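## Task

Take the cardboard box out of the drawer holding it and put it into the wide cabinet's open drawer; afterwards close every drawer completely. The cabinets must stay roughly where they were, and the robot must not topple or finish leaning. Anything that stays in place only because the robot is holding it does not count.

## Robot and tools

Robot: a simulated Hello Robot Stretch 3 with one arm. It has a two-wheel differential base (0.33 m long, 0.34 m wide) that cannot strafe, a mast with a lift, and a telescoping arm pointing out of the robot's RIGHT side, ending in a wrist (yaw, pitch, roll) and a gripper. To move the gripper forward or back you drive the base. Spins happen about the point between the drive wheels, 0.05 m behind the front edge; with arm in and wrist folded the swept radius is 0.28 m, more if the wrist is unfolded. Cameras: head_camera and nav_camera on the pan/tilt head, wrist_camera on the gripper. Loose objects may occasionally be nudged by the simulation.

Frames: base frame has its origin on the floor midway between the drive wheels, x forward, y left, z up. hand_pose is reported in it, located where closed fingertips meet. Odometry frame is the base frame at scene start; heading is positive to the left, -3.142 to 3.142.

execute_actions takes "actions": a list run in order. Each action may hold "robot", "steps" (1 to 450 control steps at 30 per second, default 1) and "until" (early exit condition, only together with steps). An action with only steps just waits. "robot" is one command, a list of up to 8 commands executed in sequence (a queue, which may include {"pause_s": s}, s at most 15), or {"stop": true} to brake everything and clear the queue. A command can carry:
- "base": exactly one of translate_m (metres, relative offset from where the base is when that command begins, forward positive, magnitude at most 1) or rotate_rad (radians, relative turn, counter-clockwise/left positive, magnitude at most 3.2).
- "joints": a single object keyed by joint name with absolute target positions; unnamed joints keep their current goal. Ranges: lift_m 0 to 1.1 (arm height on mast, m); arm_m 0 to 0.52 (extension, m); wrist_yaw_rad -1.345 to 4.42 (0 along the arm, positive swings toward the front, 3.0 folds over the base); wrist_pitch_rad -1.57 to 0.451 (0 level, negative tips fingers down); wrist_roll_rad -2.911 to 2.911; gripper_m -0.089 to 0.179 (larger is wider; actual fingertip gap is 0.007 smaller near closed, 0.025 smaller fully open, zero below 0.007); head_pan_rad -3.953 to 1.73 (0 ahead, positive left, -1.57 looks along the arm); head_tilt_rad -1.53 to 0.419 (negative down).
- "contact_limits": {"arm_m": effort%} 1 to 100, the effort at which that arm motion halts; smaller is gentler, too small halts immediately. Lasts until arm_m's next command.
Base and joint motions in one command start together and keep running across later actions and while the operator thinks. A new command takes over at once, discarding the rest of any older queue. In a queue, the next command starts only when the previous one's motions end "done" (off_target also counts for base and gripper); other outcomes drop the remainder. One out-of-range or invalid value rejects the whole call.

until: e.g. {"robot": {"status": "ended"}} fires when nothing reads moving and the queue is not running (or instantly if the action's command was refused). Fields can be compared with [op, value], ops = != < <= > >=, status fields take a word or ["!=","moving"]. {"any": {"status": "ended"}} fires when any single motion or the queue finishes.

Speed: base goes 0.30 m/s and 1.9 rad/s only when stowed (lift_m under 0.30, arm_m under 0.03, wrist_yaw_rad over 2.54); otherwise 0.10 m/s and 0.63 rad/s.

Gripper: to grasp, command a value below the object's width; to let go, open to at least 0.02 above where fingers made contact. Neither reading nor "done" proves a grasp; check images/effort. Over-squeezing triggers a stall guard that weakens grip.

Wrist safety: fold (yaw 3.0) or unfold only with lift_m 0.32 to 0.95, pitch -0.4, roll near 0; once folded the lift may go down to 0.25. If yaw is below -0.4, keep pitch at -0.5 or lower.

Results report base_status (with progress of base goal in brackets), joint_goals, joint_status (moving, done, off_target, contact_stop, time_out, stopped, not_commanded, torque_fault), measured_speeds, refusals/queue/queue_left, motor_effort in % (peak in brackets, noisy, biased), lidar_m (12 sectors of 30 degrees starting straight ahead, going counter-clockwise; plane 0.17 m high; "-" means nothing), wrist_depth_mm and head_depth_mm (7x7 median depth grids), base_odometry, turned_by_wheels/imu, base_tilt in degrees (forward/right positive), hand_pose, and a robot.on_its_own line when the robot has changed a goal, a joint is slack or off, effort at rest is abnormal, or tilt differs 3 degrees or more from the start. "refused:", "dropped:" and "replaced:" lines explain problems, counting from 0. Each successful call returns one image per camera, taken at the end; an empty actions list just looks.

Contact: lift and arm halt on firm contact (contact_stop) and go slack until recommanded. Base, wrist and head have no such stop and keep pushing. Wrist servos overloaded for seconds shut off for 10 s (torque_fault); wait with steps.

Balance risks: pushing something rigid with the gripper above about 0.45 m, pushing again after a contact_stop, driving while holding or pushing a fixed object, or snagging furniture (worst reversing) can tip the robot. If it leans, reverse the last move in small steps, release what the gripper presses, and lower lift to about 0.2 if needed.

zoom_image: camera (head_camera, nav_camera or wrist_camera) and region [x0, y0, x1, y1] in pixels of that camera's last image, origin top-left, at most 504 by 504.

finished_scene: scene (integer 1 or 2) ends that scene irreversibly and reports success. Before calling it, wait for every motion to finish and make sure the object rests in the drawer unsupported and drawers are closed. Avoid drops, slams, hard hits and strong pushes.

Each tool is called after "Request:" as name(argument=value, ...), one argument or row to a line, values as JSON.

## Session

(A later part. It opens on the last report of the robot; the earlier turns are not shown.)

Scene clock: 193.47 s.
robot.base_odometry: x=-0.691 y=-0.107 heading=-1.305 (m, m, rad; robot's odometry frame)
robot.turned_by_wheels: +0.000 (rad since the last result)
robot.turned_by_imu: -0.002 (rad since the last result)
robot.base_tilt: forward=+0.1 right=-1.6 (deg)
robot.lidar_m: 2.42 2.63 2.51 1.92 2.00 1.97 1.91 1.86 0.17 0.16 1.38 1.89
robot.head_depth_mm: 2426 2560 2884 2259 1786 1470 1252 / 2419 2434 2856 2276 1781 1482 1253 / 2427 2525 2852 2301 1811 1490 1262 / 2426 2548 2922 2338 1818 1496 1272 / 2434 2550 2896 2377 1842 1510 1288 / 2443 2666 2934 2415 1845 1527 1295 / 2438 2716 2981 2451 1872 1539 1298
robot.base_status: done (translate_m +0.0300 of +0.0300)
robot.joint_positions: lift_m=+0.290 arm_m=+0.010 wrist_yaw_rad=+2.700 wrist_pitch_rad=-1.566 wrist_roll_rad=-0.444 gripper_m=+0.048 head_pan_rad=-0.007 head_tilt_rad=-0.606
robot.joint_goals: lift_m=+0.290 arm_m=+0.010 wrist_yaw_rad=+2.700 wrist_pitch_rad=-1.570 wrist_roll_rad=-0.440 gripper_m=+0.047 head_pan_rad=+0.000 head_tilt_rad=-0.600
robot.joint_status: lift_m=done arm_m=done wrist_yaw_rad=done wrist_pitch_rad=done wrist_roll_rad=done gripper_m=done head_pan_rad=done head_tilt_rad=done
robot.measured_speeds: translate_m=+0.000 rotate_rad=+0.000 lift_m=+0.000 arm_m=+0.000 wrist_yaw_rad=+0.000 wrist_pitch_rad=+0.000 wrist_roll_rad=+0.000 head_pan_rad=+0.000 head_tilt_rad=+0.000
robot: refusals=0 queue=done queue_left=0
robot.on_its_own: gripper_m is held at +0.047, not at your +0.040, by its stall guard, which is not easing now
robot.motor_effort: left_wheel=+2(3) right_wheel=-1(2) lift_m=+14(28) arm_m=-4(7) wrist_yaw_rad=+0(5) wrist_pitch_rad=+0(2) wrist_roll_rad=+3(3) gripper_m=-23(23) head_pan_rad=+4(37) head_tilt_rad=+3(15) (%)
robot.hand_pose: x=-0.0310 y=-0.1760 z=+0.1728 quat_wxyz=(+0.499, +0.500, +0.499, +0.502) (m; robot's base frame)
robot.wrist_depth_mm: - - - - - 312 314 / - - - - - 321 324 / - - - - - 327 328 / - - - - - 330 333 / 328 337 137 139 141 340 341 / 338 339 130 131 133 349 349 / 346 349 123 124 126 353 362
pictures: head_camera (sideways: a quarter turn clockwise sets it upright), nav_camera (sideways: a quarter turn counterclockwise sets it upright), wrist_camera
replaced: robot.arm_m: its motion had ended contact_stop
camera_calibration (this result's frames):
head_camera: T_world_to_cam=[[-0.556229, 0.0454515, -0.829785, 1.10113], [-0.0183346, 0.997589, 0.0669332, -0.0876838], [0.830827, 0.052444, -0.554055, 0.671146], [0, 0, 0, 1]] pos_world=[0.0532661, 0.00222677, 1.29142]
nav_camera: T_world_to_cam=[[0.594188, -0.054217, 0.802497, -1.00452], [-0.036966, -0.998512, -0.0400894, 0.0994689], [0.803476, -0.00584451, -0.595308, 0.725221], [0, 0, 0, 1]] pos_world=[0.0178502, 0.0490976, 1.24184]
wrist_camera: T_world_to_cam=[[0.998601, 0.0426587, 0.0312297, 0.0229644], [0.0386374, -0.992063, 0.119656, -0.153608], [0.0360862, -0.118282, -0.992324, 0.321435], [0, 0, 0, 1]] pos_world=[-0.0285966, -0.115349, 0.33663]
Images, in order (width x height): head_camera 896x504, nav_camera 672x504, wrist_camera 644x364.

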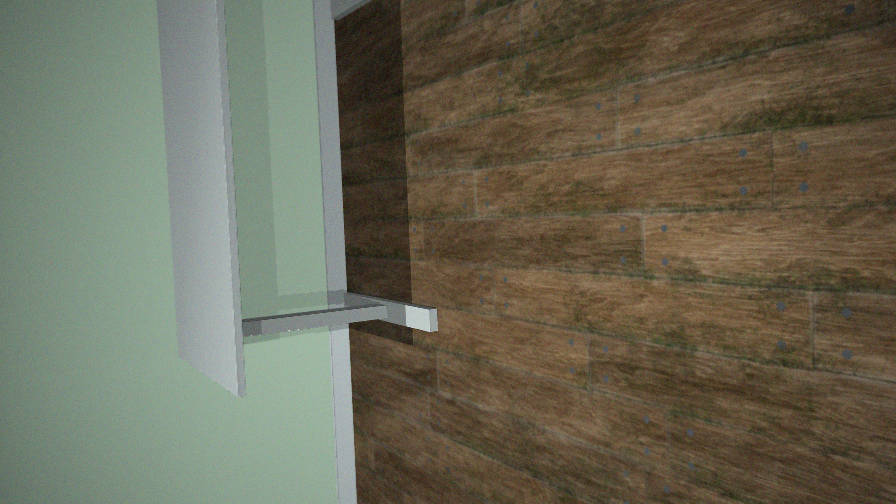

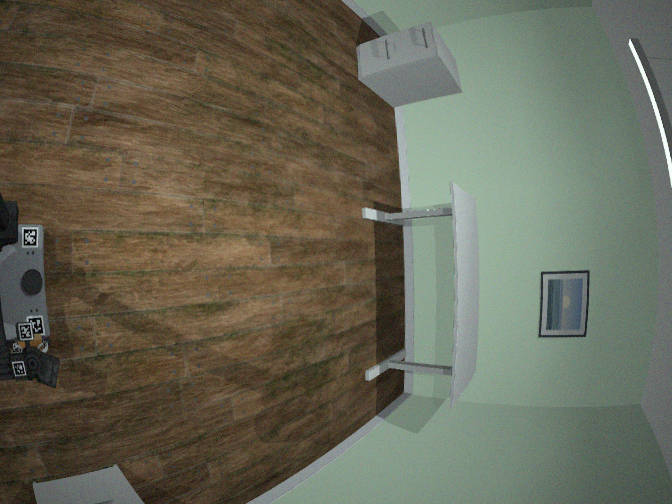

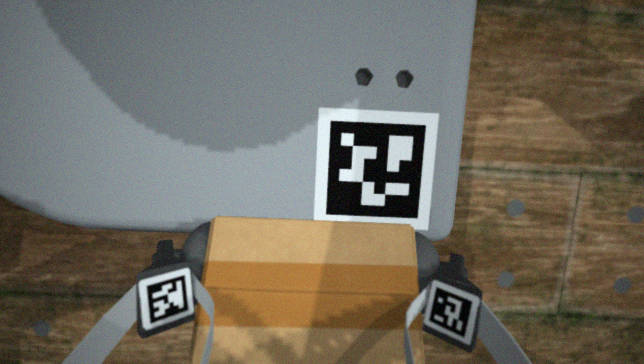

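Request:
execute_actions(
  actions=[
    {"robot":[{"joints":{"arm_m":0.027,"lift_m":0.296}},{"base":{"rotate_rad":1.90}},{"base":{"translate_m":1.0}},{"base":{"translate_m":0.27}}],"steps":450,"until":{"robot":{"status":"ended"}}},
  ],
)

Scene clock: 212.77 s.
robot.base_odometry: x=+0.361 y=+0.605 heading=+0.595 (m, m, rad; robot's odometry frame)
robot.turned_by_wheels: +1.900 (rad since the last result)
robot.turned_by_imu: +1.920 (rad since the last result)
robot.base_tilt: forward=+0.2 right=-1.5 (deg)
robot.lidar_m: 0.74 1.50 1.47 1.50 1.81 2.51 1.94 3.05 0.18 0.18 0.82 0.73
robot.head_depth_mm: 1012 1006 730 737 456 531 1174 / 1045 1039 765 755 475 561 1207 / 1073 1062 781 785 513 597 1242 / 1115 1092 802 810 541 635 1271 / 1148 1252 820 537 572 675 1273 / 1185 1325 1465 555 607 1414 1294 / 1234 1381 1544 574 645 1496 1299
robot.base_status: done (translate_m +0.2700 of +0.2700)
robot.joint_positions: lift_m=+0.296 arm_m=+0.027 wrist_yaw_rad=+2.700 wrist_pitch_rad=-1.565 wrist_roll_rad=-0.444 gripper_m=+0.051 head_pan_rad=-0.007 head_tilt_rad=-0.605
robot.joint_goals: lift_m=+0.296 arm_m=+0.027 wrist_yaw_rad=+2.700 wrist_pitch_rad=-1.570 wrist_roll_rad=-0.440 gripper_m=+0.050 head_pan_rad=+0.000 head_tilt_rad=-0.600
robot.joint_status: lift_m=done arm_m=done wrist_yaw_rad=done wrist_pitch_rad=done wrist_roll_rad=done gripper_m=done head_pan_rad=done head_tilt_rad=done
robot.measured_speeds: translate_m=+0.000 rotate_rad=+0.000 lift_m=+0.000 arm_m=+0.000 wrist_yaw_rad=+0.000 wrist_pitch_rad=+0.000 wrist_roll_rad=+0.000 head_pan_rad=+0.000 head_tilt_rad=+0.000
robot: refusals=0 queue=done queue_left=0
robot.on_its_own: gripper_m is held at +0.050, not at your +0.040, by its stall guard, which is not easing now
robot.motor_effort: left_wheel=-2(7) right_wheel=+3(10) lift_m=+29(30) arm_m=+2(4) wrist_yaw_rad=+1(0) wrist_pitch_rad=+0(0) wrist_roll_rad=+3(3) gripper_m=-22(24) head_pan_rad=+4(3) head_tilt_rad=+3(3) (%)
robot.hand_pose: x=-0.0309 y=-0.1924 z=+0.1779 quat_wxyz=(+0.499, +0.500, +0.499, +0.502) (m; robot's base frame)
robot.wrist_depth_mm: - - - - - 316 320 / - - - - - 325 327 / - - - - - 329 333 / 329 - - - - 340 343 / 336 335 137 139 340 345 348 / 345 345 130 131 133 355 359 / 352 356 124 125 127 359 364
pictures: head_camera (sideways: a quarter turn clockwise sets it upright), nav_camera (sideways: a quarter turn counterclockwise sets it upright), wrist_camera
camera_calibration (this result's frames):
head_camera: T_world_to_cam=[[-0.555047, 0.0453459, -0.830582, 1.10216], [-0.0186051, 0.997586, 0.0668967, -0.0876347], [0.831611, 0.0525839, -0.552864, 0.669593], [0, 0, 0, 1]] pos_world=[0.0532806, 0.00223493, 1.29149]
nav_camera: T_world_to_cam=[[0.593047, -0.054105, 0.803348, -1.00562], [-0.0367338, -0.998519, -0.0401321, 0.0995232], [0.80433, -0.00570977, -0.594156, 0.723717], [0, 0, 0, 1]] pos_world=[0.0179276, 0.0490991, 1.24186]
wrist_camera: T_world_to_cam=[[0.998597, 0.042626, 0.0314269, 0.0234138], [0.0385952, -0.99211, 0.119283, -0.170373], [0.0362635, -0.117902, -0.992363, 0.324675], [0, 0, 0, 1]] pos_world=[-0.0285792, -0.131747, 0.341782]
Images, in order (width x height): head_camera 896x504, nav_camera 672x504, wrist_camera 644x364.

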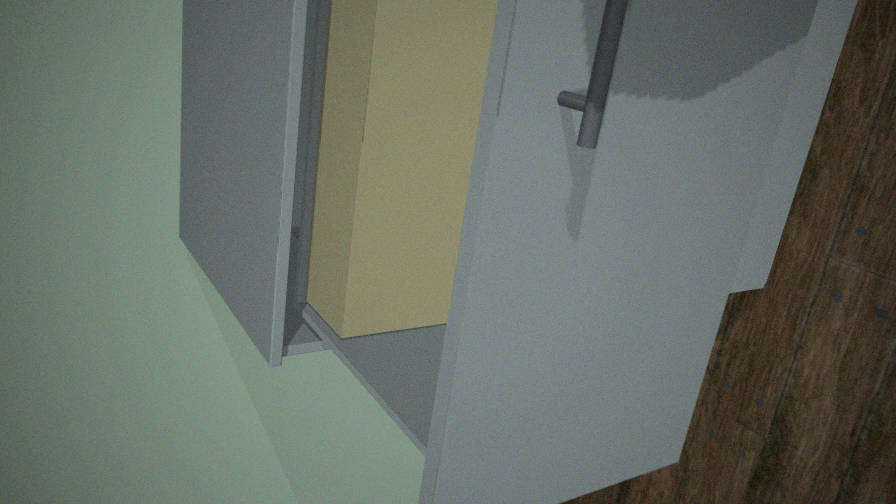

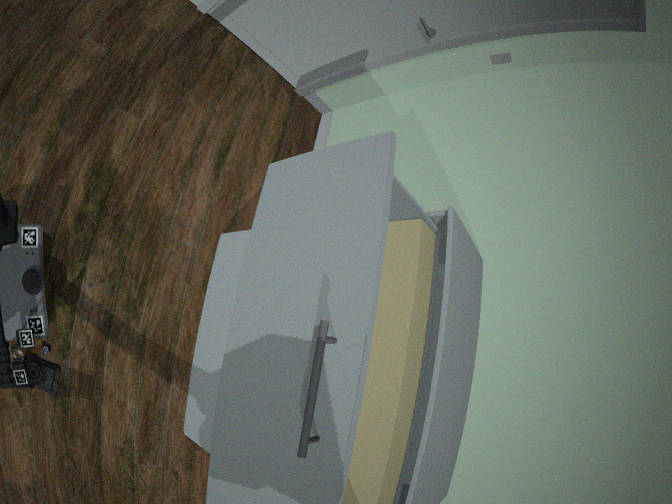

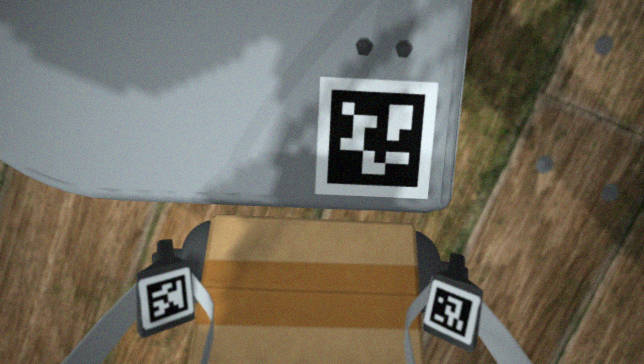

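Request:
execute_actions(
  actions=[
    {"robot":{"base":{"rotate_rad":1.222},"joints":{"head_pan_rad":-1.57,"head_tilt_rad":-0.9}},"steps":200,"until":{"robot":{"rotate_rad":[">",1.0]}}},
    {"robot":{"joints":{"lift_m":1.1}},"steps":200,"until":{"robot":{"lift_m":[">",0.4]}}},
    {"robot":{"joints":{"wrist_yaw_rad":1.57,"wrist_roll_rad":0.0,"wrist_pitch_rad":-0.45,"arm_m":0.06}},"steps":300,"until":{"robot":{"status":"ended"}}},
  ],
)

Scene clock: 225.53 s.
robot.base_odometry: x=+0.361 y=+0.605 heading=+1.817 (m, m, rad; robot's odometry frame)
robot.turned_by_wheels: +1.222 (rad since the last result)
robot.turned_by_imu: +1.232 (rad since the last result)
robot.base_tilt: forward=+0.1 right=-1.6 (deg)
robot.lidar_m: 1.47 1.54 2.09 1.93 1.98 2.92 2.57 1.77 0.77 0.73 0.76 1.53
robot.head_depth_mm: - 749 459 572 1341 1254 1125 / - 750 459 572 1339 1256 1126 / - - 459 572 1355 1271 1135 / 673 - - 574 1372 1278 1141 / 683 - - 574 1378 1283 1146 / 699 - - 576 1366 1300 1152 / - 709 - 593 1426 1298 1156
robot.base_status: done (rotate_rad +1.2219 of +1.2220)
robot.joint_positions: lift_m=+1.100 arm_m=+0.060 wrist_yaw_rad=+1.573 wrist_pitch_rad=-0.477 wrist_roll_rad=-0.004 gripper_m=+0.051 head_pan_rad=-1.563 head_tilt_rad=-0.889
robot.joint_goals: lift_m=+1.100 arm_m=+0.060 wrist_yaw_rad=+1.570 wrist_pitch_rad=-0.450 wrist_roll_rad=+0.000 gripper_m=+0.050 head_pan_rad=-1.570 head_tilt_rad=-0.900
robot.joint_status: lift_m=done arm_m=done wrist_yaw_rad=done wrist_pitch_rad=done wrist_roll_rad=done gripper_m=done head_pan_rad=done head_tilt_rad=done
robot.measured_speeds: translate_m=+0.000 rotate_rad=+0.000 lift_m=+0.000 arm_m=+0.000 wrist_yaw_rad=+0.000 wrist_pitch_rad=+0.000 wrist_roll_rad=+0.000 head_pan_rad=+0.000 head_tilt_rad=+0.000
robot: refusals=0 queue=done queue_left=0
robot.on_its_own: gripper_m is held at +0.050, not at your +0.040, by its stall guard, which is not easing now
robot.motor_effort: left_wheel=-2(7) right_wheel=+3(9) lift_m=+29(30) arm_m=+2(3) wrist_yaw_rad=-2(1) wrist_pitch_rad=+8(8) wrist_roll_rad=+3(4) gripper_m=-22(23) head_pan_rad=-2(36) head_tilt_rad=-3(16) (%)
robot.hand_pose: x=+0.1952 y=-0.2043 z=+1.0992 quat_wxyz=(+0.605, +0.604, -0.365, +0.370) (m; robot's base frame)
robot.wrist_depth_mm: - - - - - - - / - - - - - - - / - - - - - - - / - - - - - - - / - - 137 139 496 356 442 / - - 130 132 132 332 478 / - - 123 125 127 318 250
pictures: head_camera (sideways: a quarter turn clockwise sets it upright), nav_camera (sideways: a quarter turn counterclockwise sets it upright), wrist_camera
camera_calibration (this result's frames):
head_camera: T_world_to_cam=[[0.0354782, 0.766459, -0.641313, 0.851878], [0.997358, 0.0135506, 0.0713698, -0.0996299], [0.0633922, -0.642151, -0.763953, 0.948848], [0, 0, 0, 1]] pos_world=[0.00899405, -0.0422757, 1.27831]
nav_camera: T_world_to_cam=[[-0.0437466, -0.79541, 0.604491, -0.742583], [-0.999032, 0.032032, -0.0301505, 0.0923852], [0.00461893, -0.605225, -0.796041, 0.991168], [0, 0, 0, 1]] pos_world=[0.0552322, 0.00626348, 1.24068]
wrist_camera: T_world_to_cam=[[-0.00240681, -0.998573, 0.0533404, -0.27225], [-0.564972, -0.0426539, -0.824007, 1.04781], [0.825106, -0.0321191, -0.564064, 0.622097], [0, 0, 0, 1]] pos_world=[0.0780335, -0.207187, 1.22883]
Images, in order (width x height): head_camera 896x504, nav_camera 672x504, wrist_camera 644x364.

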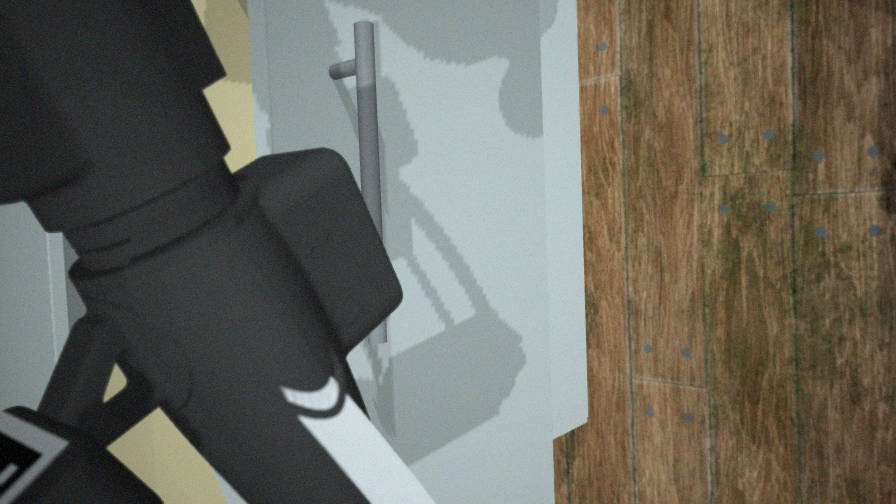

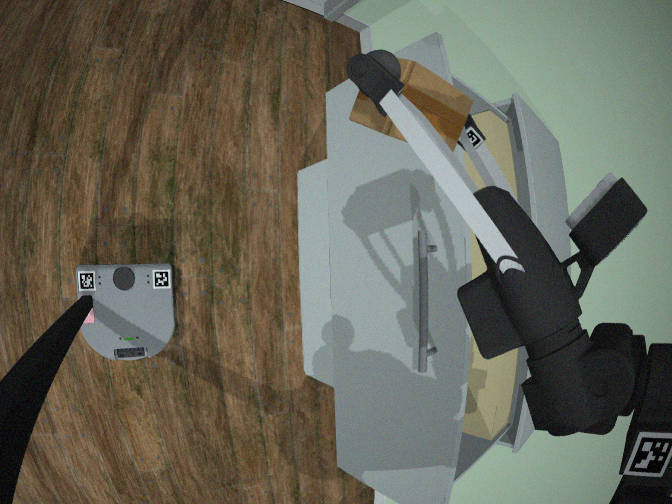

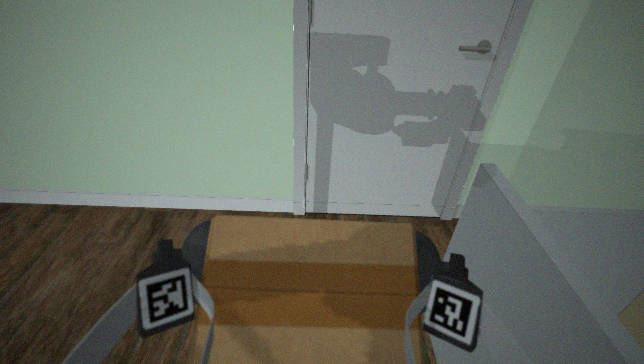

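Request:
execute_actions(
  actions=[
    {"robot":{"joints":{"wrist_pitch_rad":-0.35,"arm_m":0.385,"head_tilt_rad":-0.6},"contact_limits":{"arm_m":10}},"steps":300,"until":{"robot":{"status":"ended"}}},
    {"robot":{"joints":{"wrist_pitch_rad":-1.12}},"steps":300,"until":{"robot":{"status":"ended"}}},
  ],
)

Scene clock: 235.27 s.
robot.base_odometry: x=+0.361 y=+0.605 heading=+1.817 (m, m, rad; robot's odometry frame)
robot.turned_by_wheels: +0.000 (rad since the last result)
robot.turned_by_imu: -0.002 (rad since the last result)
robot.base_tilt: forward=+0.1 right=-1.5 (deg)
robot.lidar_m: 1.47 1.55 2.09 1.93 1.98 2.92 2.57 1.77 0.76 0.73 0.76 1.54
robot.head_depth_mm: 1041 996 747 758 486 573 1222 / 1042 1018 762 762 486 577 1227 / - - 751 763 489 579 1230 / 1047 1099 755 523 490 581 1233 / 1042 1104 773 754 492 583 1239 / 1049 1098 787 784 504 586 1250 / 1048 1105 797 787 505 586 1268
robot.base_status: done (rotate_rad +1.2219 of +1.2220)
robot.joint_positions: lift_m=+1.100 arm_m=+0.385 wrist_yaw_rad=+1.571 wrist_pitch_rad=-1.122 wrist_roll_rad=-0.004 gripper_m=+0.051 head_pan_rad=-1.563 head_tilt_rad=-0.606
robot.joint_goals: lift_m=+1.100 arm_m=+0.385 wrist_yaw_rad=+1.570 wrist_pitch_rad=-1.120 wrist_roll_rad=+0.000 gripper_m=+0.050 head_pan_rad=-1.570 head_tilt_rad=-0.600
robot.joint_status: lift_m=done arm_m=done wrist_yaw_rad=done wrist_pitch_rad=done wrist_roll_rad=done gripper_m=done head_pan_rad=done head_tilt_rad=done
robot.measured_speeds: translate_m=+0.000 rotate_rad=+0.000 lift_m=+0.000 arm_m=+0.000 wrist_yaw_rad=+0.000 wrist_pitch_rad=+0.000 wrist_roll_rad=+0.000 head_pan_rad=+0.000 head_tilt_rad=+0.000
robot: refusals=0 queue=done queue_left=0
robot.on_its_own: gripper_m is held at +0.050, not at your +0.040, by its stall guard, which is not easing now
robot.motor_effort: left_wheel=-2(2) right_wheel=+3(3) lift_m=+29(29) arm_m=+2(0) wrist_yaw_rad=-1(2) wrist_pitch_rad=+1(8) wrist_roll_rad=+3(3) gripper_m=-23(21) head_pan_rad=-3(2) head_tilt_rad=+3(17) (%)
robot.contact_limits: arm_m 10 (drawing in: default 21, maximum 34; extending or still: default 28, maximum 46)
robot.hand_pose: x=+0.0680 y=-0.5299 z=+0.9969 quat_wxyz=(+0.690, +0.689, -0.155, +0.159) (m; robot's base frame)
robot.wrist_depth_mm: - 191 359 466 455 319 261 / - 180 365 512 522 316 248 / - 181 371 499 492 314 235 / - 182 381 467 474 310 223 / - 186 138 139 421 306 215 / 144 163 130 131 133 285 206 / 137 206 124 124 127 272 205
pictures: head_camera (sideways: a quarter turn clockwise sets it upright), nav_camera (sideways: a quarter turn counterclockwise sets it upright), wrist_camera
camera_calibration (this result's frames):
head_camera: T_world_to_cam=[[0.0372718, 0.556633, -0.829922, 1.09769], [0.997212, 0.0330132, 0.0669269, -0.0938705], [0.0646522, -0.830102, -0.553851, 0.675555], [0, 0, 0, 1]] pos_world=[0.0090199, -0.0471308, 1.29143]
nav_camera: T_world_to_cam=[[-0.0454783, -0.594724, 0.802643, -1.0008], [-0.998947, 0.0222744, -0.0400967, 0.105347], [0.00596802, -0.803622, -0.595111, 0.729829], [0, 0, 0, 1]] pos_world=[0.0553651, -0.0110419, 1.24184]
wrist_camera: T_world_to_cam=[[0.0282831, -0.998551, 0.0457851, -0.586756], [-0.947104, -0.0414179, -0.318244, 0.400159], [0.319679, -0.0343623, -0.946902, 1.07372], [0, 0, 0, 1]] pos_world=[0.0523407, -0.532436, 1.17092]
Images, in order (width x height): head_camera 896x504, nav_camera 672x504, wrist_camera 644x364.

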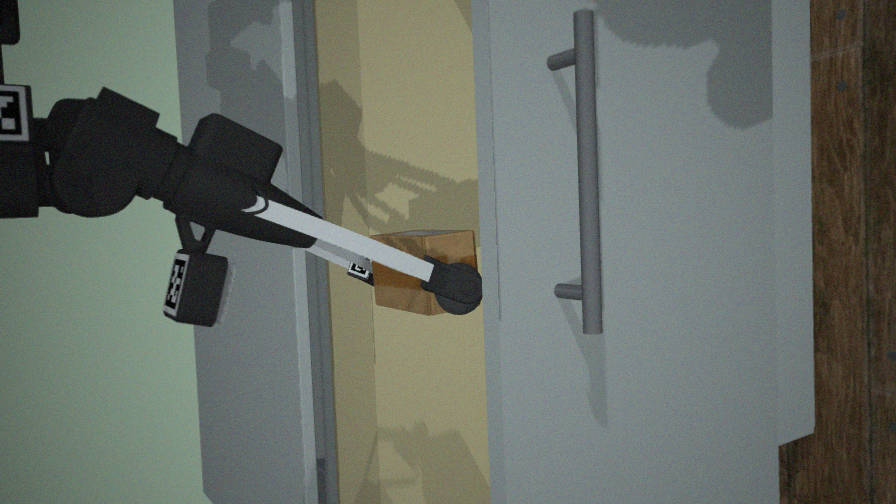

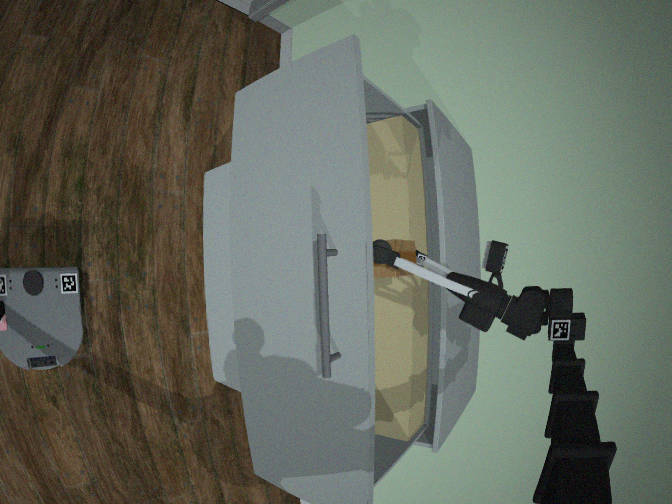

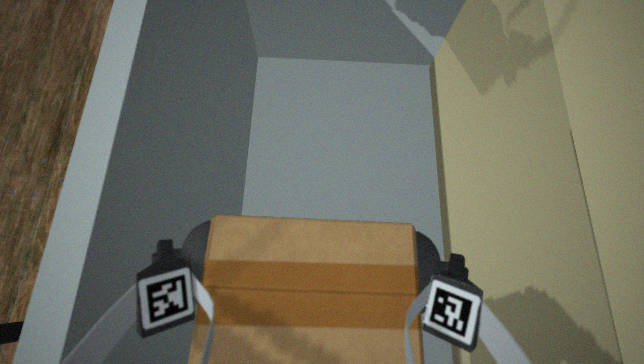

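Request:
execute_actions(
  actions=[
    {"robot":{"joints":{"arm_m":0.42,"lift_m":0.885,"head_pan_rad":-1.75}},"steps":300,"until":{"robot":{"status":"ended"}}},
  ],
)

Scene clock: 245.20 s.
robot.base_odometry: x=+0.361 y=+0.605 heading=+1.817 (m, m, rad; robot's odometry frame)
robot.turned_by_wheels: +0.000 (rad since the last result)
robot.turned_by_imu: -0.001 (rad since the last result)
robot.base_tilt: forward=+0.2 right=-1.6 (deg)
robot.lidar_m: 1.47 1.54 2.10 1.94 1.99 2.92 2.57 1.78 0.76 0.73 0.76 1.53
robot.head_depth_mm: 1104 1012 792 801 - - 1245 / 1091 1024 776 - 535 617 1255 / 1074 1057 779 780 502 596 1241 / 1062 1082 - 620 491 581 1236 / 1040 1093 777 751 481 565 1226 / 1032 1080 781 747 470 553 1209 / 1017 1071 790 755 470 539 1183
robot.base_status: done (rotate_rad +1.2219 of +1.2220)
robot.joint_positions: lift_m=+0.885 arm_m=+0.420 wrist_yaw_rad=+1.571 wrist_pitch_rad=-1.123 wrist_roll_rad=-0.004 gripper_m=+0.051 head_pan_rad=-1.743 head_tilt_rad=-0.606
robot.joint_goals: lift_m=+0.885 arm_m=+0.420 wrist_yaw_rad=+1.570 wrist_pitch_rad=-1.120 wrist_roll_rad=+0.000 gripper_m=+0.050 head_pan_rad=-1.750 head_tilt_rad=-0.600
robot.joint_status: lift_m=done arm_m=done wrist_yaw_rad=done wrist_pitch_rad=done wrist_roll_rad=done gripper_m=done head_pan_rad=done head_tilt_rad=done
robot.measured_speeds: translate_m=+0.000 rotate_rad=+0.000 lift_m=+0.000 arm_m=+0.000 wrist_yaw_rad=+0.000 wrist_pitch_rad=+0.000 wrist_roll_rad=+0.000 head_pan_rad=+0.000 head_tilt_rad=+0.000
robot: refusals=0 queue=done queue_left=0
robot.on_its_own: gripper_m is held at +0.050, not at your +0.040, by its stall guard, which is not easing now
robot.motor_effort: left_wheel=-1(1) right_wheel=+3(3) lift_m=+14(27) arm_m=+2(3) wrist_yaw_rad=-2(2) wrist_pitch_rad=+1(1) wrist_roll_rad=+3(3) gripper_m=-21(22) head_pan_rad=-2(16) head_tilt_rad=+3(3) (%)
robot.hand_pose: x=+0.0678 y=-0.5649 z=+0.7827 quat_wxyz=(+0.690, +0.689, -0.155, +0.158) (m; robot's base frame)
robot.wrist_depth_mm: 173 243 286 290 292 258 172 / 174 244 271 273 276 256 172 / 175 247 256 259 263 253 169 / 177 240 245 247 251 247 169 / 178 231 139 139 234 236 168 / 180 218 130 131 133 227 167 / 177 208 123 125 127 215 165
pictures: head_camera (sideways: a quarter turn clockwise sets it upright), nav_camera (sideways: a quarter turn counterclockwise sets it upright), wrist_camera
camera_calibration (this result's frames):
head_camera: T_world_to_cam=[[0.13613, 0.541016, -0.829922, 1.09708], [0.987063, -0.145698, 0.0669269, -0.0938086], [-0.0847092, -0.828296, -0.553851, 0.676466], [0, 0, 0, 1]] pos_world=[0.000551676, -0.046894, 1.29143]
nav_camera: T_world_to_cam=[[-0.151011, -0.577027, 0.802643, -1.00016], [-0.978892, 0.200406, -0.0400967, 0.105224], [-0.137718, -0.791756, -0.595111, 0.730706], [0, 0, 0, 1]] pos_world=[0.0525994, -0.0196668, 1.24184]
wrist_camera: T_world_to_cam=[[0.028318, -0.998551, 0.0457636, -0.611881], [-0.947351, -0.0414173, -0.317506, 0.329803], [0.318942, -0.0343631, -0.947151, 0.869998], [0, 0, 0, 1]] pos_world=[0.0522882, -0.567439, 0.956736]
Images, in order (width x height): head_camera 896x504, nav_camera 672x504, wrist_camera 644x364.

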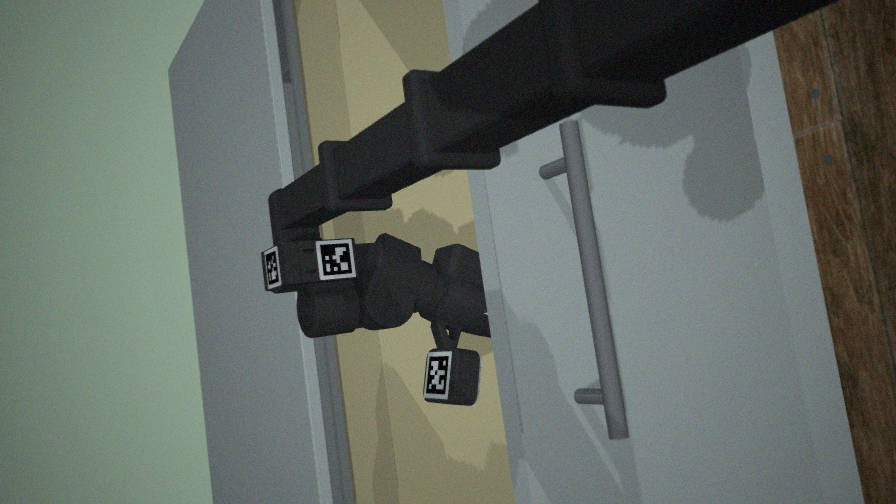

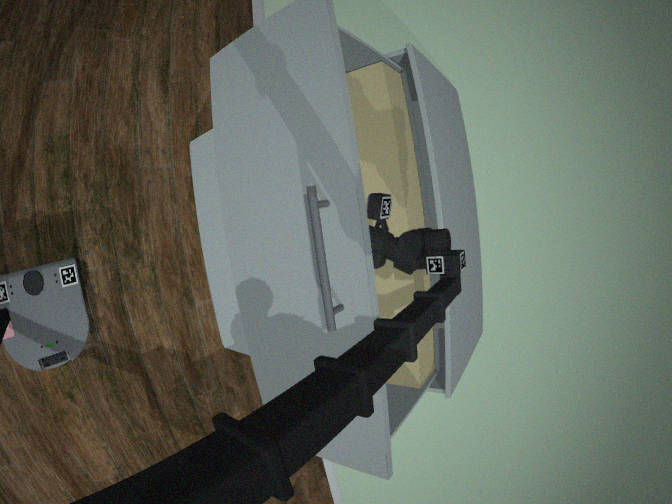

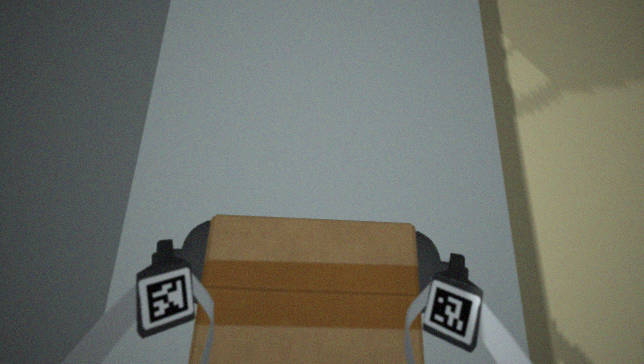

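Request:
execute_actions(
  actions=[
    {"robot":{"joints":{"lift_m":0.85}},"steps":300,"until":{"robot":{"status":"ended"}}},
  ],
)

Scene clock: 254.80 s.
robot.base_odometry: x=+0.361 y=+0.605 heading=+1.817 (m, m, rad; robot's odometry frame)
robot.turned_by_wheels: +0.000 (rad since the last result)
robot.turned_by_imu: -0.001 (rad since the last result)
robot.base_tilt: forward=+0.2 right=-1.6 (deg)
robot.lidar_m: 1.47 1.54 2.09 1.93 1.99 2.92 2.56 1.77 0.76 0.73 0.76 1.53
robot.head_depth_mm: 1105 1006 791 501 521 - 1222 / 1088 1030 774 807 - 626 1250 / 1076 1055 784 476 508 596 1247 / 1059 1079 750 472 491 580 1233 / 1043 1097 777 754 480 565 1222 / 1034 1076 777 752 471 551 1206 / 1016 1067 788 752 470 538 1192
robot.base_status: done (rotate_rad +1.2219 of +1.2220)
robot.joint_positions: lift_m=+0.850 arm_m=+0.420 wrist_yaw_rad=+1.571 wrist_pitch_rad=-1.123 wrist_roll_rad=-0.004 gripper_m=+0.051 head_pan_rad=-1.743 head_tilt_rad=-0.606
robot.joint_goals: lift_m=+0.850 arm_m=+0.420 wrist_yaw_rad=+1.570 wrist_pitch_rad=-1.120 wrist_roll_rad=+0.000 gripper_m=+0.050 head_pan_rad=-1.750 head_tilt_rad=-0.600
robot.joint_status: lift_m=done arm_m=done wrist_yaw_rad=done wrist_pitch_rad=done wrist_roll_rad=done gripper_m=done head_pan_rad=done head_tilt_rad=done
robot.measured_speeds: translate_m=+0.000 rotate_rad=+0.000 lift_m=+0.000 arm_m=+0.000 wrist_yaw_rad=+0.000 wrist_pitch_rad=+0.000 wrist_roll_rad=+0.000 head_pan_rad=+0.000 head_tilt_rad=+0.000
robot: refusals=0 queue=done queue_left=0
robot.on_its_own: gripper_m is held at +0.050, not at your +0.040, by its stall guard, which is not easing now
robot.motor_effort: left_wheel=-1(2) right_wheel=+3(3) lift_m=+14(15) arm_m=+2(2) wrist_yaw_rad=-1(1) wrist_pitch_rad=+1(1) wrist_roll_rad=+3(2) gripper_m=-22(23) head_pan_rad=-2(4) head_tilt_rad=+3(3) (%)
robot.hand_pose: x=+0.0677 y=-0.5649 z=+0.7477 quat_wxyz=(+0.690, +0.689, -0.155, +0.158) (m; robot's base frame)
robot.wrist_depth_mm: 174 237 243 248 249 249 173 / 173 227 230 232 235 235 170 / 175 213 218 220 225 224 171 / 177 206 207 210 213 212 168 / 179 197 137 139 199 204 168 / 181 187 131 131 134 196 167 / 176 179 124 124 127 186 166
pictures: head_camera (sideways: a quarter turn clockwise sets it upright), nav_camera (sideways: a quarter turn counterclockwise sets it upright), wrist_camera
camera_calibration (this result's frames):
head_camera: T_world_to_cam=[[0.136131, 0.541016, -0.829922, 1.09708], [0.987063, -0.145699, 0.0669269, -0.0938086], [-0.0847099, -0.828296, -0.553851, 0.676466], [0, 0, 0, 1]] pos_world=[0.000551637, -0.046894, 1.29143]
nav_camera: T_world_to_cam=[[-0.151011, -0.577027, 0.802643, -1.00016], [-0.978892, 0.200407, -0.0400967, 0.105224], [-0.137718, -0.791756, -0.595111, 0.730706], [0, 0, 0, 1]] pos_world=[0.0525994, -0.0196669, 1.24184]
wrist_camera: T_world_to_cam=[[0.0283227, -0.998551, 0.0457608, -0.610277], [-0.947384, -0.0414174, -0.317409, 0.318593], [0.318844, -0.0343631, -0.947184, 0.836878], [0, 0, 0, 1]] pos_world=[0.0522812, -0.567439, 0.921728]
Images, in order (width x height): head_camera 896x504, nav_camera 672x504, wrist_camera 644x364.

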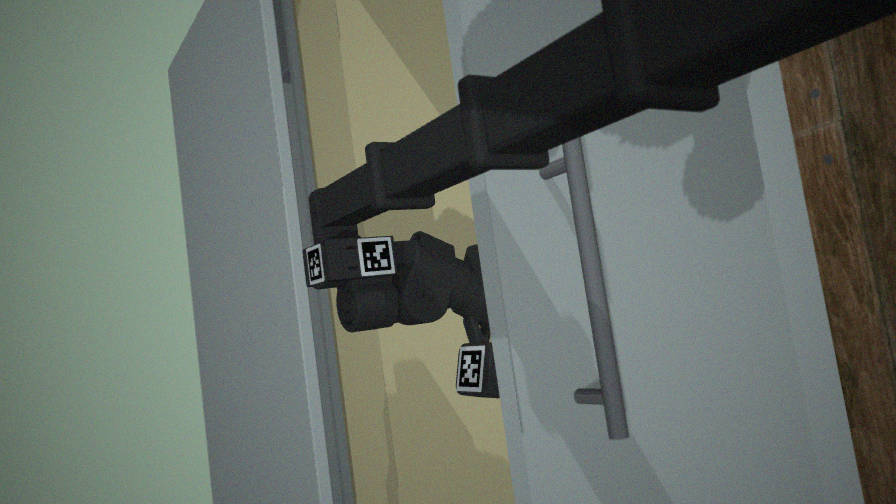

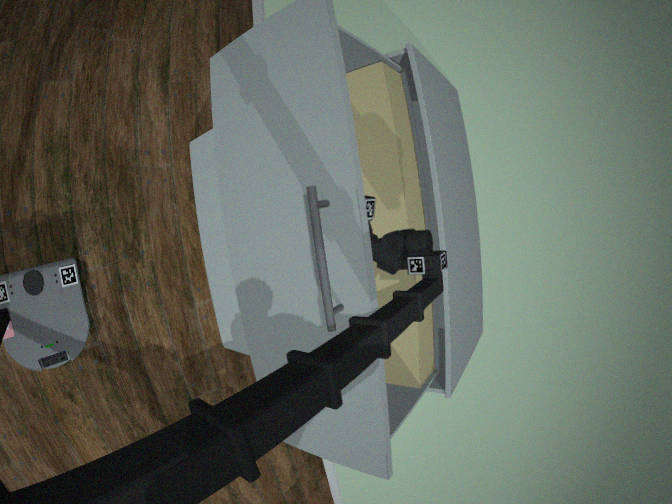

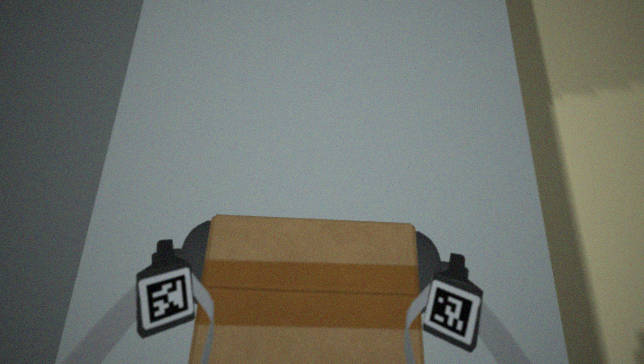

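Request:
execute_actions(
  actions=[
    {"robot":{"joints":{"lift_m":0.842}},"steps":100,"until":{"robot":{"status":"ended"}}},
    {"robot":{"joints":{"gripper_m":0.135}},"steps":100,"until":{"robot":{"status":"ended"}}},
  ],
)

Scene clock: 258.87 s.
robot.base_odometry: x=+0.361 y=+0.605 heading=+1.817 (m, m, rad; robot's odometry frame)
robot.turned_by_wheels: +0.000 (rad since the last result)
robot.turned_by_imu: -0.001 (rad since the last result)
robot.base_tilt: forward=+0.2 right=-1.6 (deg)
robot.lidar_m: 1.47 1.54 2.09 1.94 1.98 2.94 2.57 1.78 0.76 0.74 0.76 1.54
robot.head_depth_mm: 1111 1011 789 501 524 - 1216 / 1095 1027 777 801 - 623 1256 / 1077 1051 781 474 511 597 1237 / 1064 1082 751 474 491 580 1230 / 1045 1092 805 757 480 567 1225 / 1032 1075 781 751 470 552 1208 / 1009 1070 788 755 468 538 1181
robot.base_status: done (rotate_rad +1.2219 of +1.2220)
robot.joint_positions: lift_m=+0.842 arm_m=+0.420 wrist_yaw_rad=+1.571 wrist_pitch_rad=-1.123 wrist_roll_rad=-0.004 gripper_m=+0.135 head_pan_rad=-1.743 head_tilt_rad=-0.606
robot.joint_goals: lift_m=+0.842 arm_m=+0.420 wrist_yaw_rad=+1.570 wrist_pitch_rad=-1.120 wrist_roll_rad=+0.000 gripper_m=+0.135 head_pan_rad=-1.750 head_tilt_rad=-0.600
robot.joint_status: lift_m=done arm_m=done wrist_yaw_rad=done wrist_pitch_rad=done wrist_roll_rad=done gripper_m=done head_pan_rad=done head_tilt_rad=done
robot.measured_speeds: translate_m=+0.000 rotate_rad=+0.000 lift_m=+0.000 arm_m=+0.000 wrist_yaw_rad=+0.000 wrist_pitch_rad=+0.000 wrist_roll_rad=+0.000 head_pan_rad=+0.000 head_tilt_rad=+0.000
robot: refusals=0 queue=done queue_left=0
robot.motor_effort: left_wheel=-2(2) right_wheel=+3(3) lift_m=+15(15) arm_m=+2(2) wrist_yaw_rad=+0(2) wrist_pitch_rad=+1(1) wrist_roll_rad=+2(3) gripper_m=+1(96) head_pan_rad=-3(3) head_tilt_rad=+3(3) (%)
robot.hand_pose: x=+0.0677 y=-0.5649 z=+0.7397 quat_wxyz=(+0.690, +0.689, -0.155, +0.158) (m; robot's base frame)
robot.wrist_depth_mm: 173 227 234 237 241 239 173 / 174 217 222 225 228 227 171 / 175 208 209 212 216 216 171 / 176 197 200 202 203 206 169 / 178 189 143 141 191 197 168 / 176 - 136 136 139 187 167 / - 171 129 130 133 - 165
pictures: head_camera (sideways: a quarter turn clockwise sets it upright), nav_camera (sideways: a quarter turn counterclockwise sets it upright), wrist_camera
camera_calibration (this result's frames):
head_camera: T_world_to_cam=[[0.136131, 0.541016, -0.829922, 1.09708], [0.987063, -0.145699, 0.0669269, -0.0938086], [-0.0847099, -0.828296, -0.553851, 0.676466], [0, 0, 0, 1]] pos_world=[0.000551637, -0.046894, 1.29143]
nav_camera: T_world_to_cam=[[-0.151011, -0.577027, 0.802643, -1.00016], [-0.978892, 0.200407, -0.0400967, 0.105224], [-0.137718, -0.791756, -0.595111, 0.730706], [0, 0, 0, 1]] pos_world=[0.0525994, -0.0196669, 1.24184]
wrist_camera: T_world_to_cam=[[0.0283223, -0.998551, 0.0457601, -0.609909], [-0.947391, -0.041416, -0.317387, 0.316029], [0.318822, -0.0343636, -0.947191, 0.829294], [0, 0, 0, 1]] pos_world=[0.0522797, -0.567439, 0.913713]
Images, in order (width x height): head_camera 896x504, nav_camera 672x504, wrist_camera 644x364.

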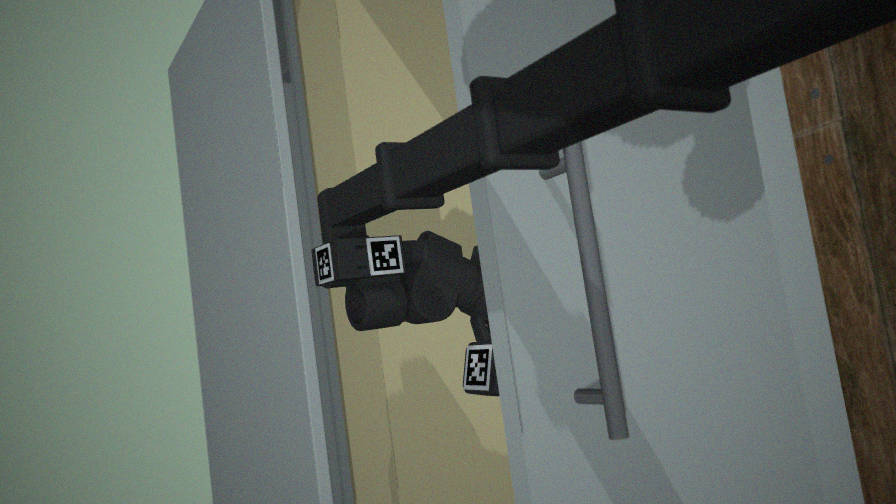

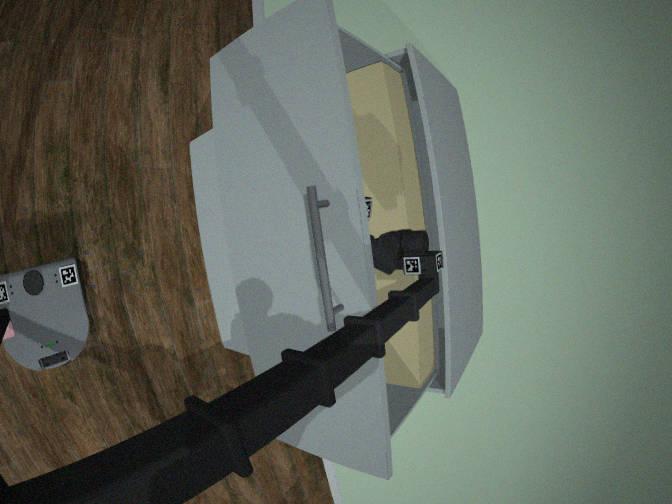

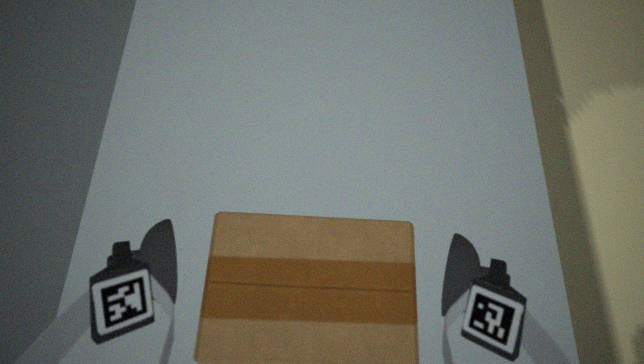

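Request:
execute_actions(
  actions=[
    {"robot":{"joints":{"lift_m":1.0}},"steps":100,"until":{"robot":{"lift_m":[">",0.9]}}},
    {"robot":{"joints":{"wrist_pitch_rad":0.0,"gripper_m":0.0,"head_pan_rad":-1.57}},"steps":100,"until":{"robot":{"status":"ended"}}},
    {"robot":{"joints":{"arm_m":0.11},"contact_limits":{"arm_m":10}},"steps":200,"until":{"robot":{"arm_m":["<",0.125]}}},
    {"robot":{"joints":{"lift_m":0.827}},"steps":200,"until":{"robot":{"status":"ended"}}},
  ],
)

Scene clock: 275.07 s.
robot.base_odometry: x=+0.361 y=+0.605 heading=+1.817 (m, m, rad; robot's odometry frame)
robot.turned_by_wheels: +0.000 (rad since the last result)
robot.turned_by_imu: -0.002 (rad since the last result)
robot.base_tilt: forward=+0.2 right=-1.5 (deg)
robot.lidar_m: 1.46 1.54 2.09 1.93 1.98 2.94 2.56 1.77 0.76 0.73 0.76 1.53
robot.head_depth_mm: 1046 1001 749 765 478 - 1227 / 1045 1030 766 766 480 - 1216 / 1042 1057 758 768 490 - 1210 / 1044 1084 765 765 490 568 - / 1047 1105 773 768 492 - - / 1044 1103 788 780 501 569 1225 / 1046 1103 797 779 502 582 1247
robot.base_status: done (rotate_rad +1.2219 of +1.2220)
robot.joint_positions: lift_m=+0.827 arm_m=+0.110 wrist_yaw_rad=+1.571 wrist_pitch_rad=-0.024 wrist_roll_rad=-0.003 gripper_m=+0.000 head_pan_rad=-1.577 head_tilt_rad=-0.606
robot.joint_goals: lift_m=+0.827 arm_m=+0.110 wrist_yaw_rad=+1.570 wrist_pitch_rad=+0.000 wrist_roll_rad=+0.000 gripper_m=+0.000 head_pan_rad=-1.570 head_tilt_rad=-0.600
robot.joint_status: lift_m=done arm_m=done wrist_yaw_rad=done wrist_pitch_rad=done wrist_roll_rad=done gripper_m=done head_pan_rad=done head_tilt_rad=done
robot.measured_speeds: translate_m=+0.000 rotate_rad=+0.000 lift_m=+0.000 arm_m=+0.000 wrist_yaw_rad=+0.000 wrist_pitch_rad=+0.000 wrist_roll_rad=+0.000 head_pan_rad=+0.000 head_tilt_rad=+0.000
robot: refusals=0 queue=done queue_left=0
robot.motor_effort: left_wheel=-2(2) right_wheel=+3(3) lift_m=+14(30) arm_m=-2(3) wrist_yaw_rad=+0(2) wrist_pitch_rad=+7(8) wrist_roll_rad=+2(2) gripper_m=-2(95) head_pan_rad=+3(17) head_tilt_rad=+3(3) (%)
robot.contact_limits: arm_m 10 (drawing in: default 21, maximum 34; extending or still: default 28, maximum 46)
robot.hand_pose: x=+0.2342 y=-0.2551 z=+0.9359 quat_wxyz=(+0.507, +0.505, -0.493, +0.495) (m; robot's base frame)
robot.wrist_depth_mm: - - - - - - - / - - - - - - - / - - - - - 294 195 / - - - - - 273 183 / - - - - - 270 184 / - - - - - 267 181 / - - - - - 265 183
pictures: head_camera (sideways: a quarter turn clockwise sets it upright), nav_camera (sideways: a quarter turn counterclockwise sets it upright), wrist_camera
camera_calibration (this result's frames):
head_camera: T_world_to_cam=[[0.0448462, 0.555903, -0.830036, 1.09779], [0.997569, 0.0194463, 0.0669217, -0.0938659], [0.0533431, -0.83102, -0.553679, 0.675401], [0, 0, 0, 1]] pos_world=[0.0083779, -0.0471683, 1.29144]
nav_camera: T_world_to_cam=[[-0.0535707, -0.593884, 0.802765, -1.00091], [-0.998552, 0.0358654, -0.0401028, 0.105352], [-0.00497511, -0.803751, -0.594945, 0.72968], [0, 0, 0, 1]] pos_world=[0.0552102, -0.0117241, 1.24184]
wrist_camera: T_world_to_cam=[[-0.0268382, -0.99862, 0.0451372, -0.300733], [-0.147436, -0.0407053, -0.988234, 0.989538], [0.988707, -0.0331772, -0.14614, 0.066434], [0, 0, 0, 1]] pos_world=[0.0721388, -0.257835, 1.00118]
Images, in order (width x height): head_camera 896x504, nav_camera 672x504, wrist_camera 644x364.

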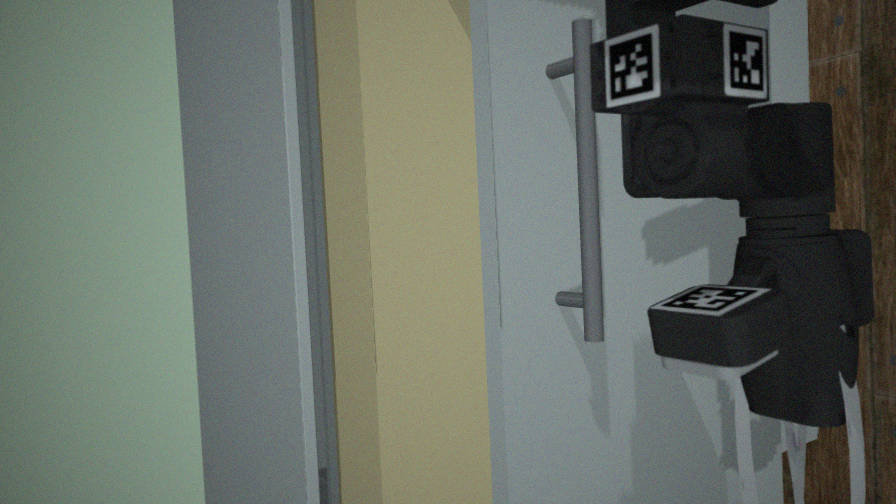

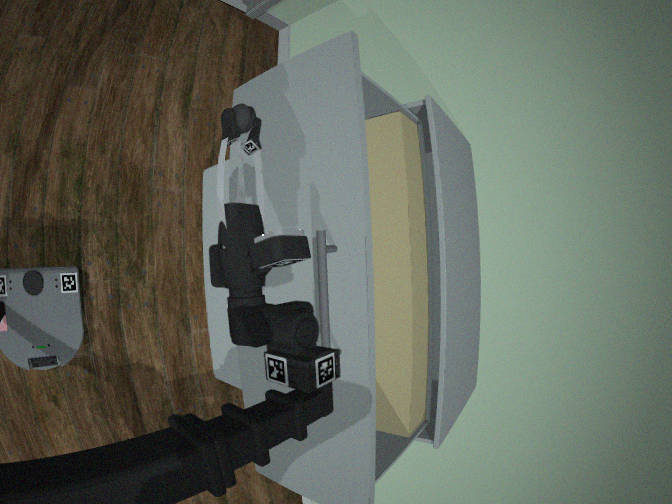

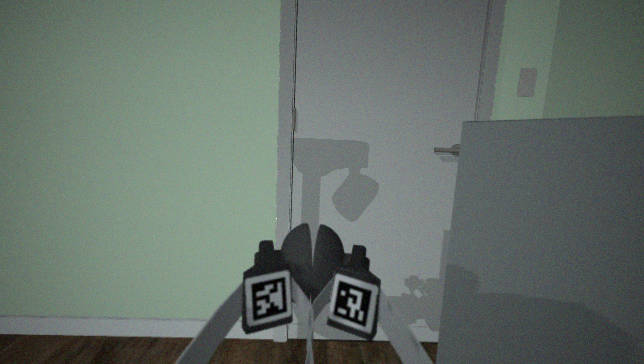

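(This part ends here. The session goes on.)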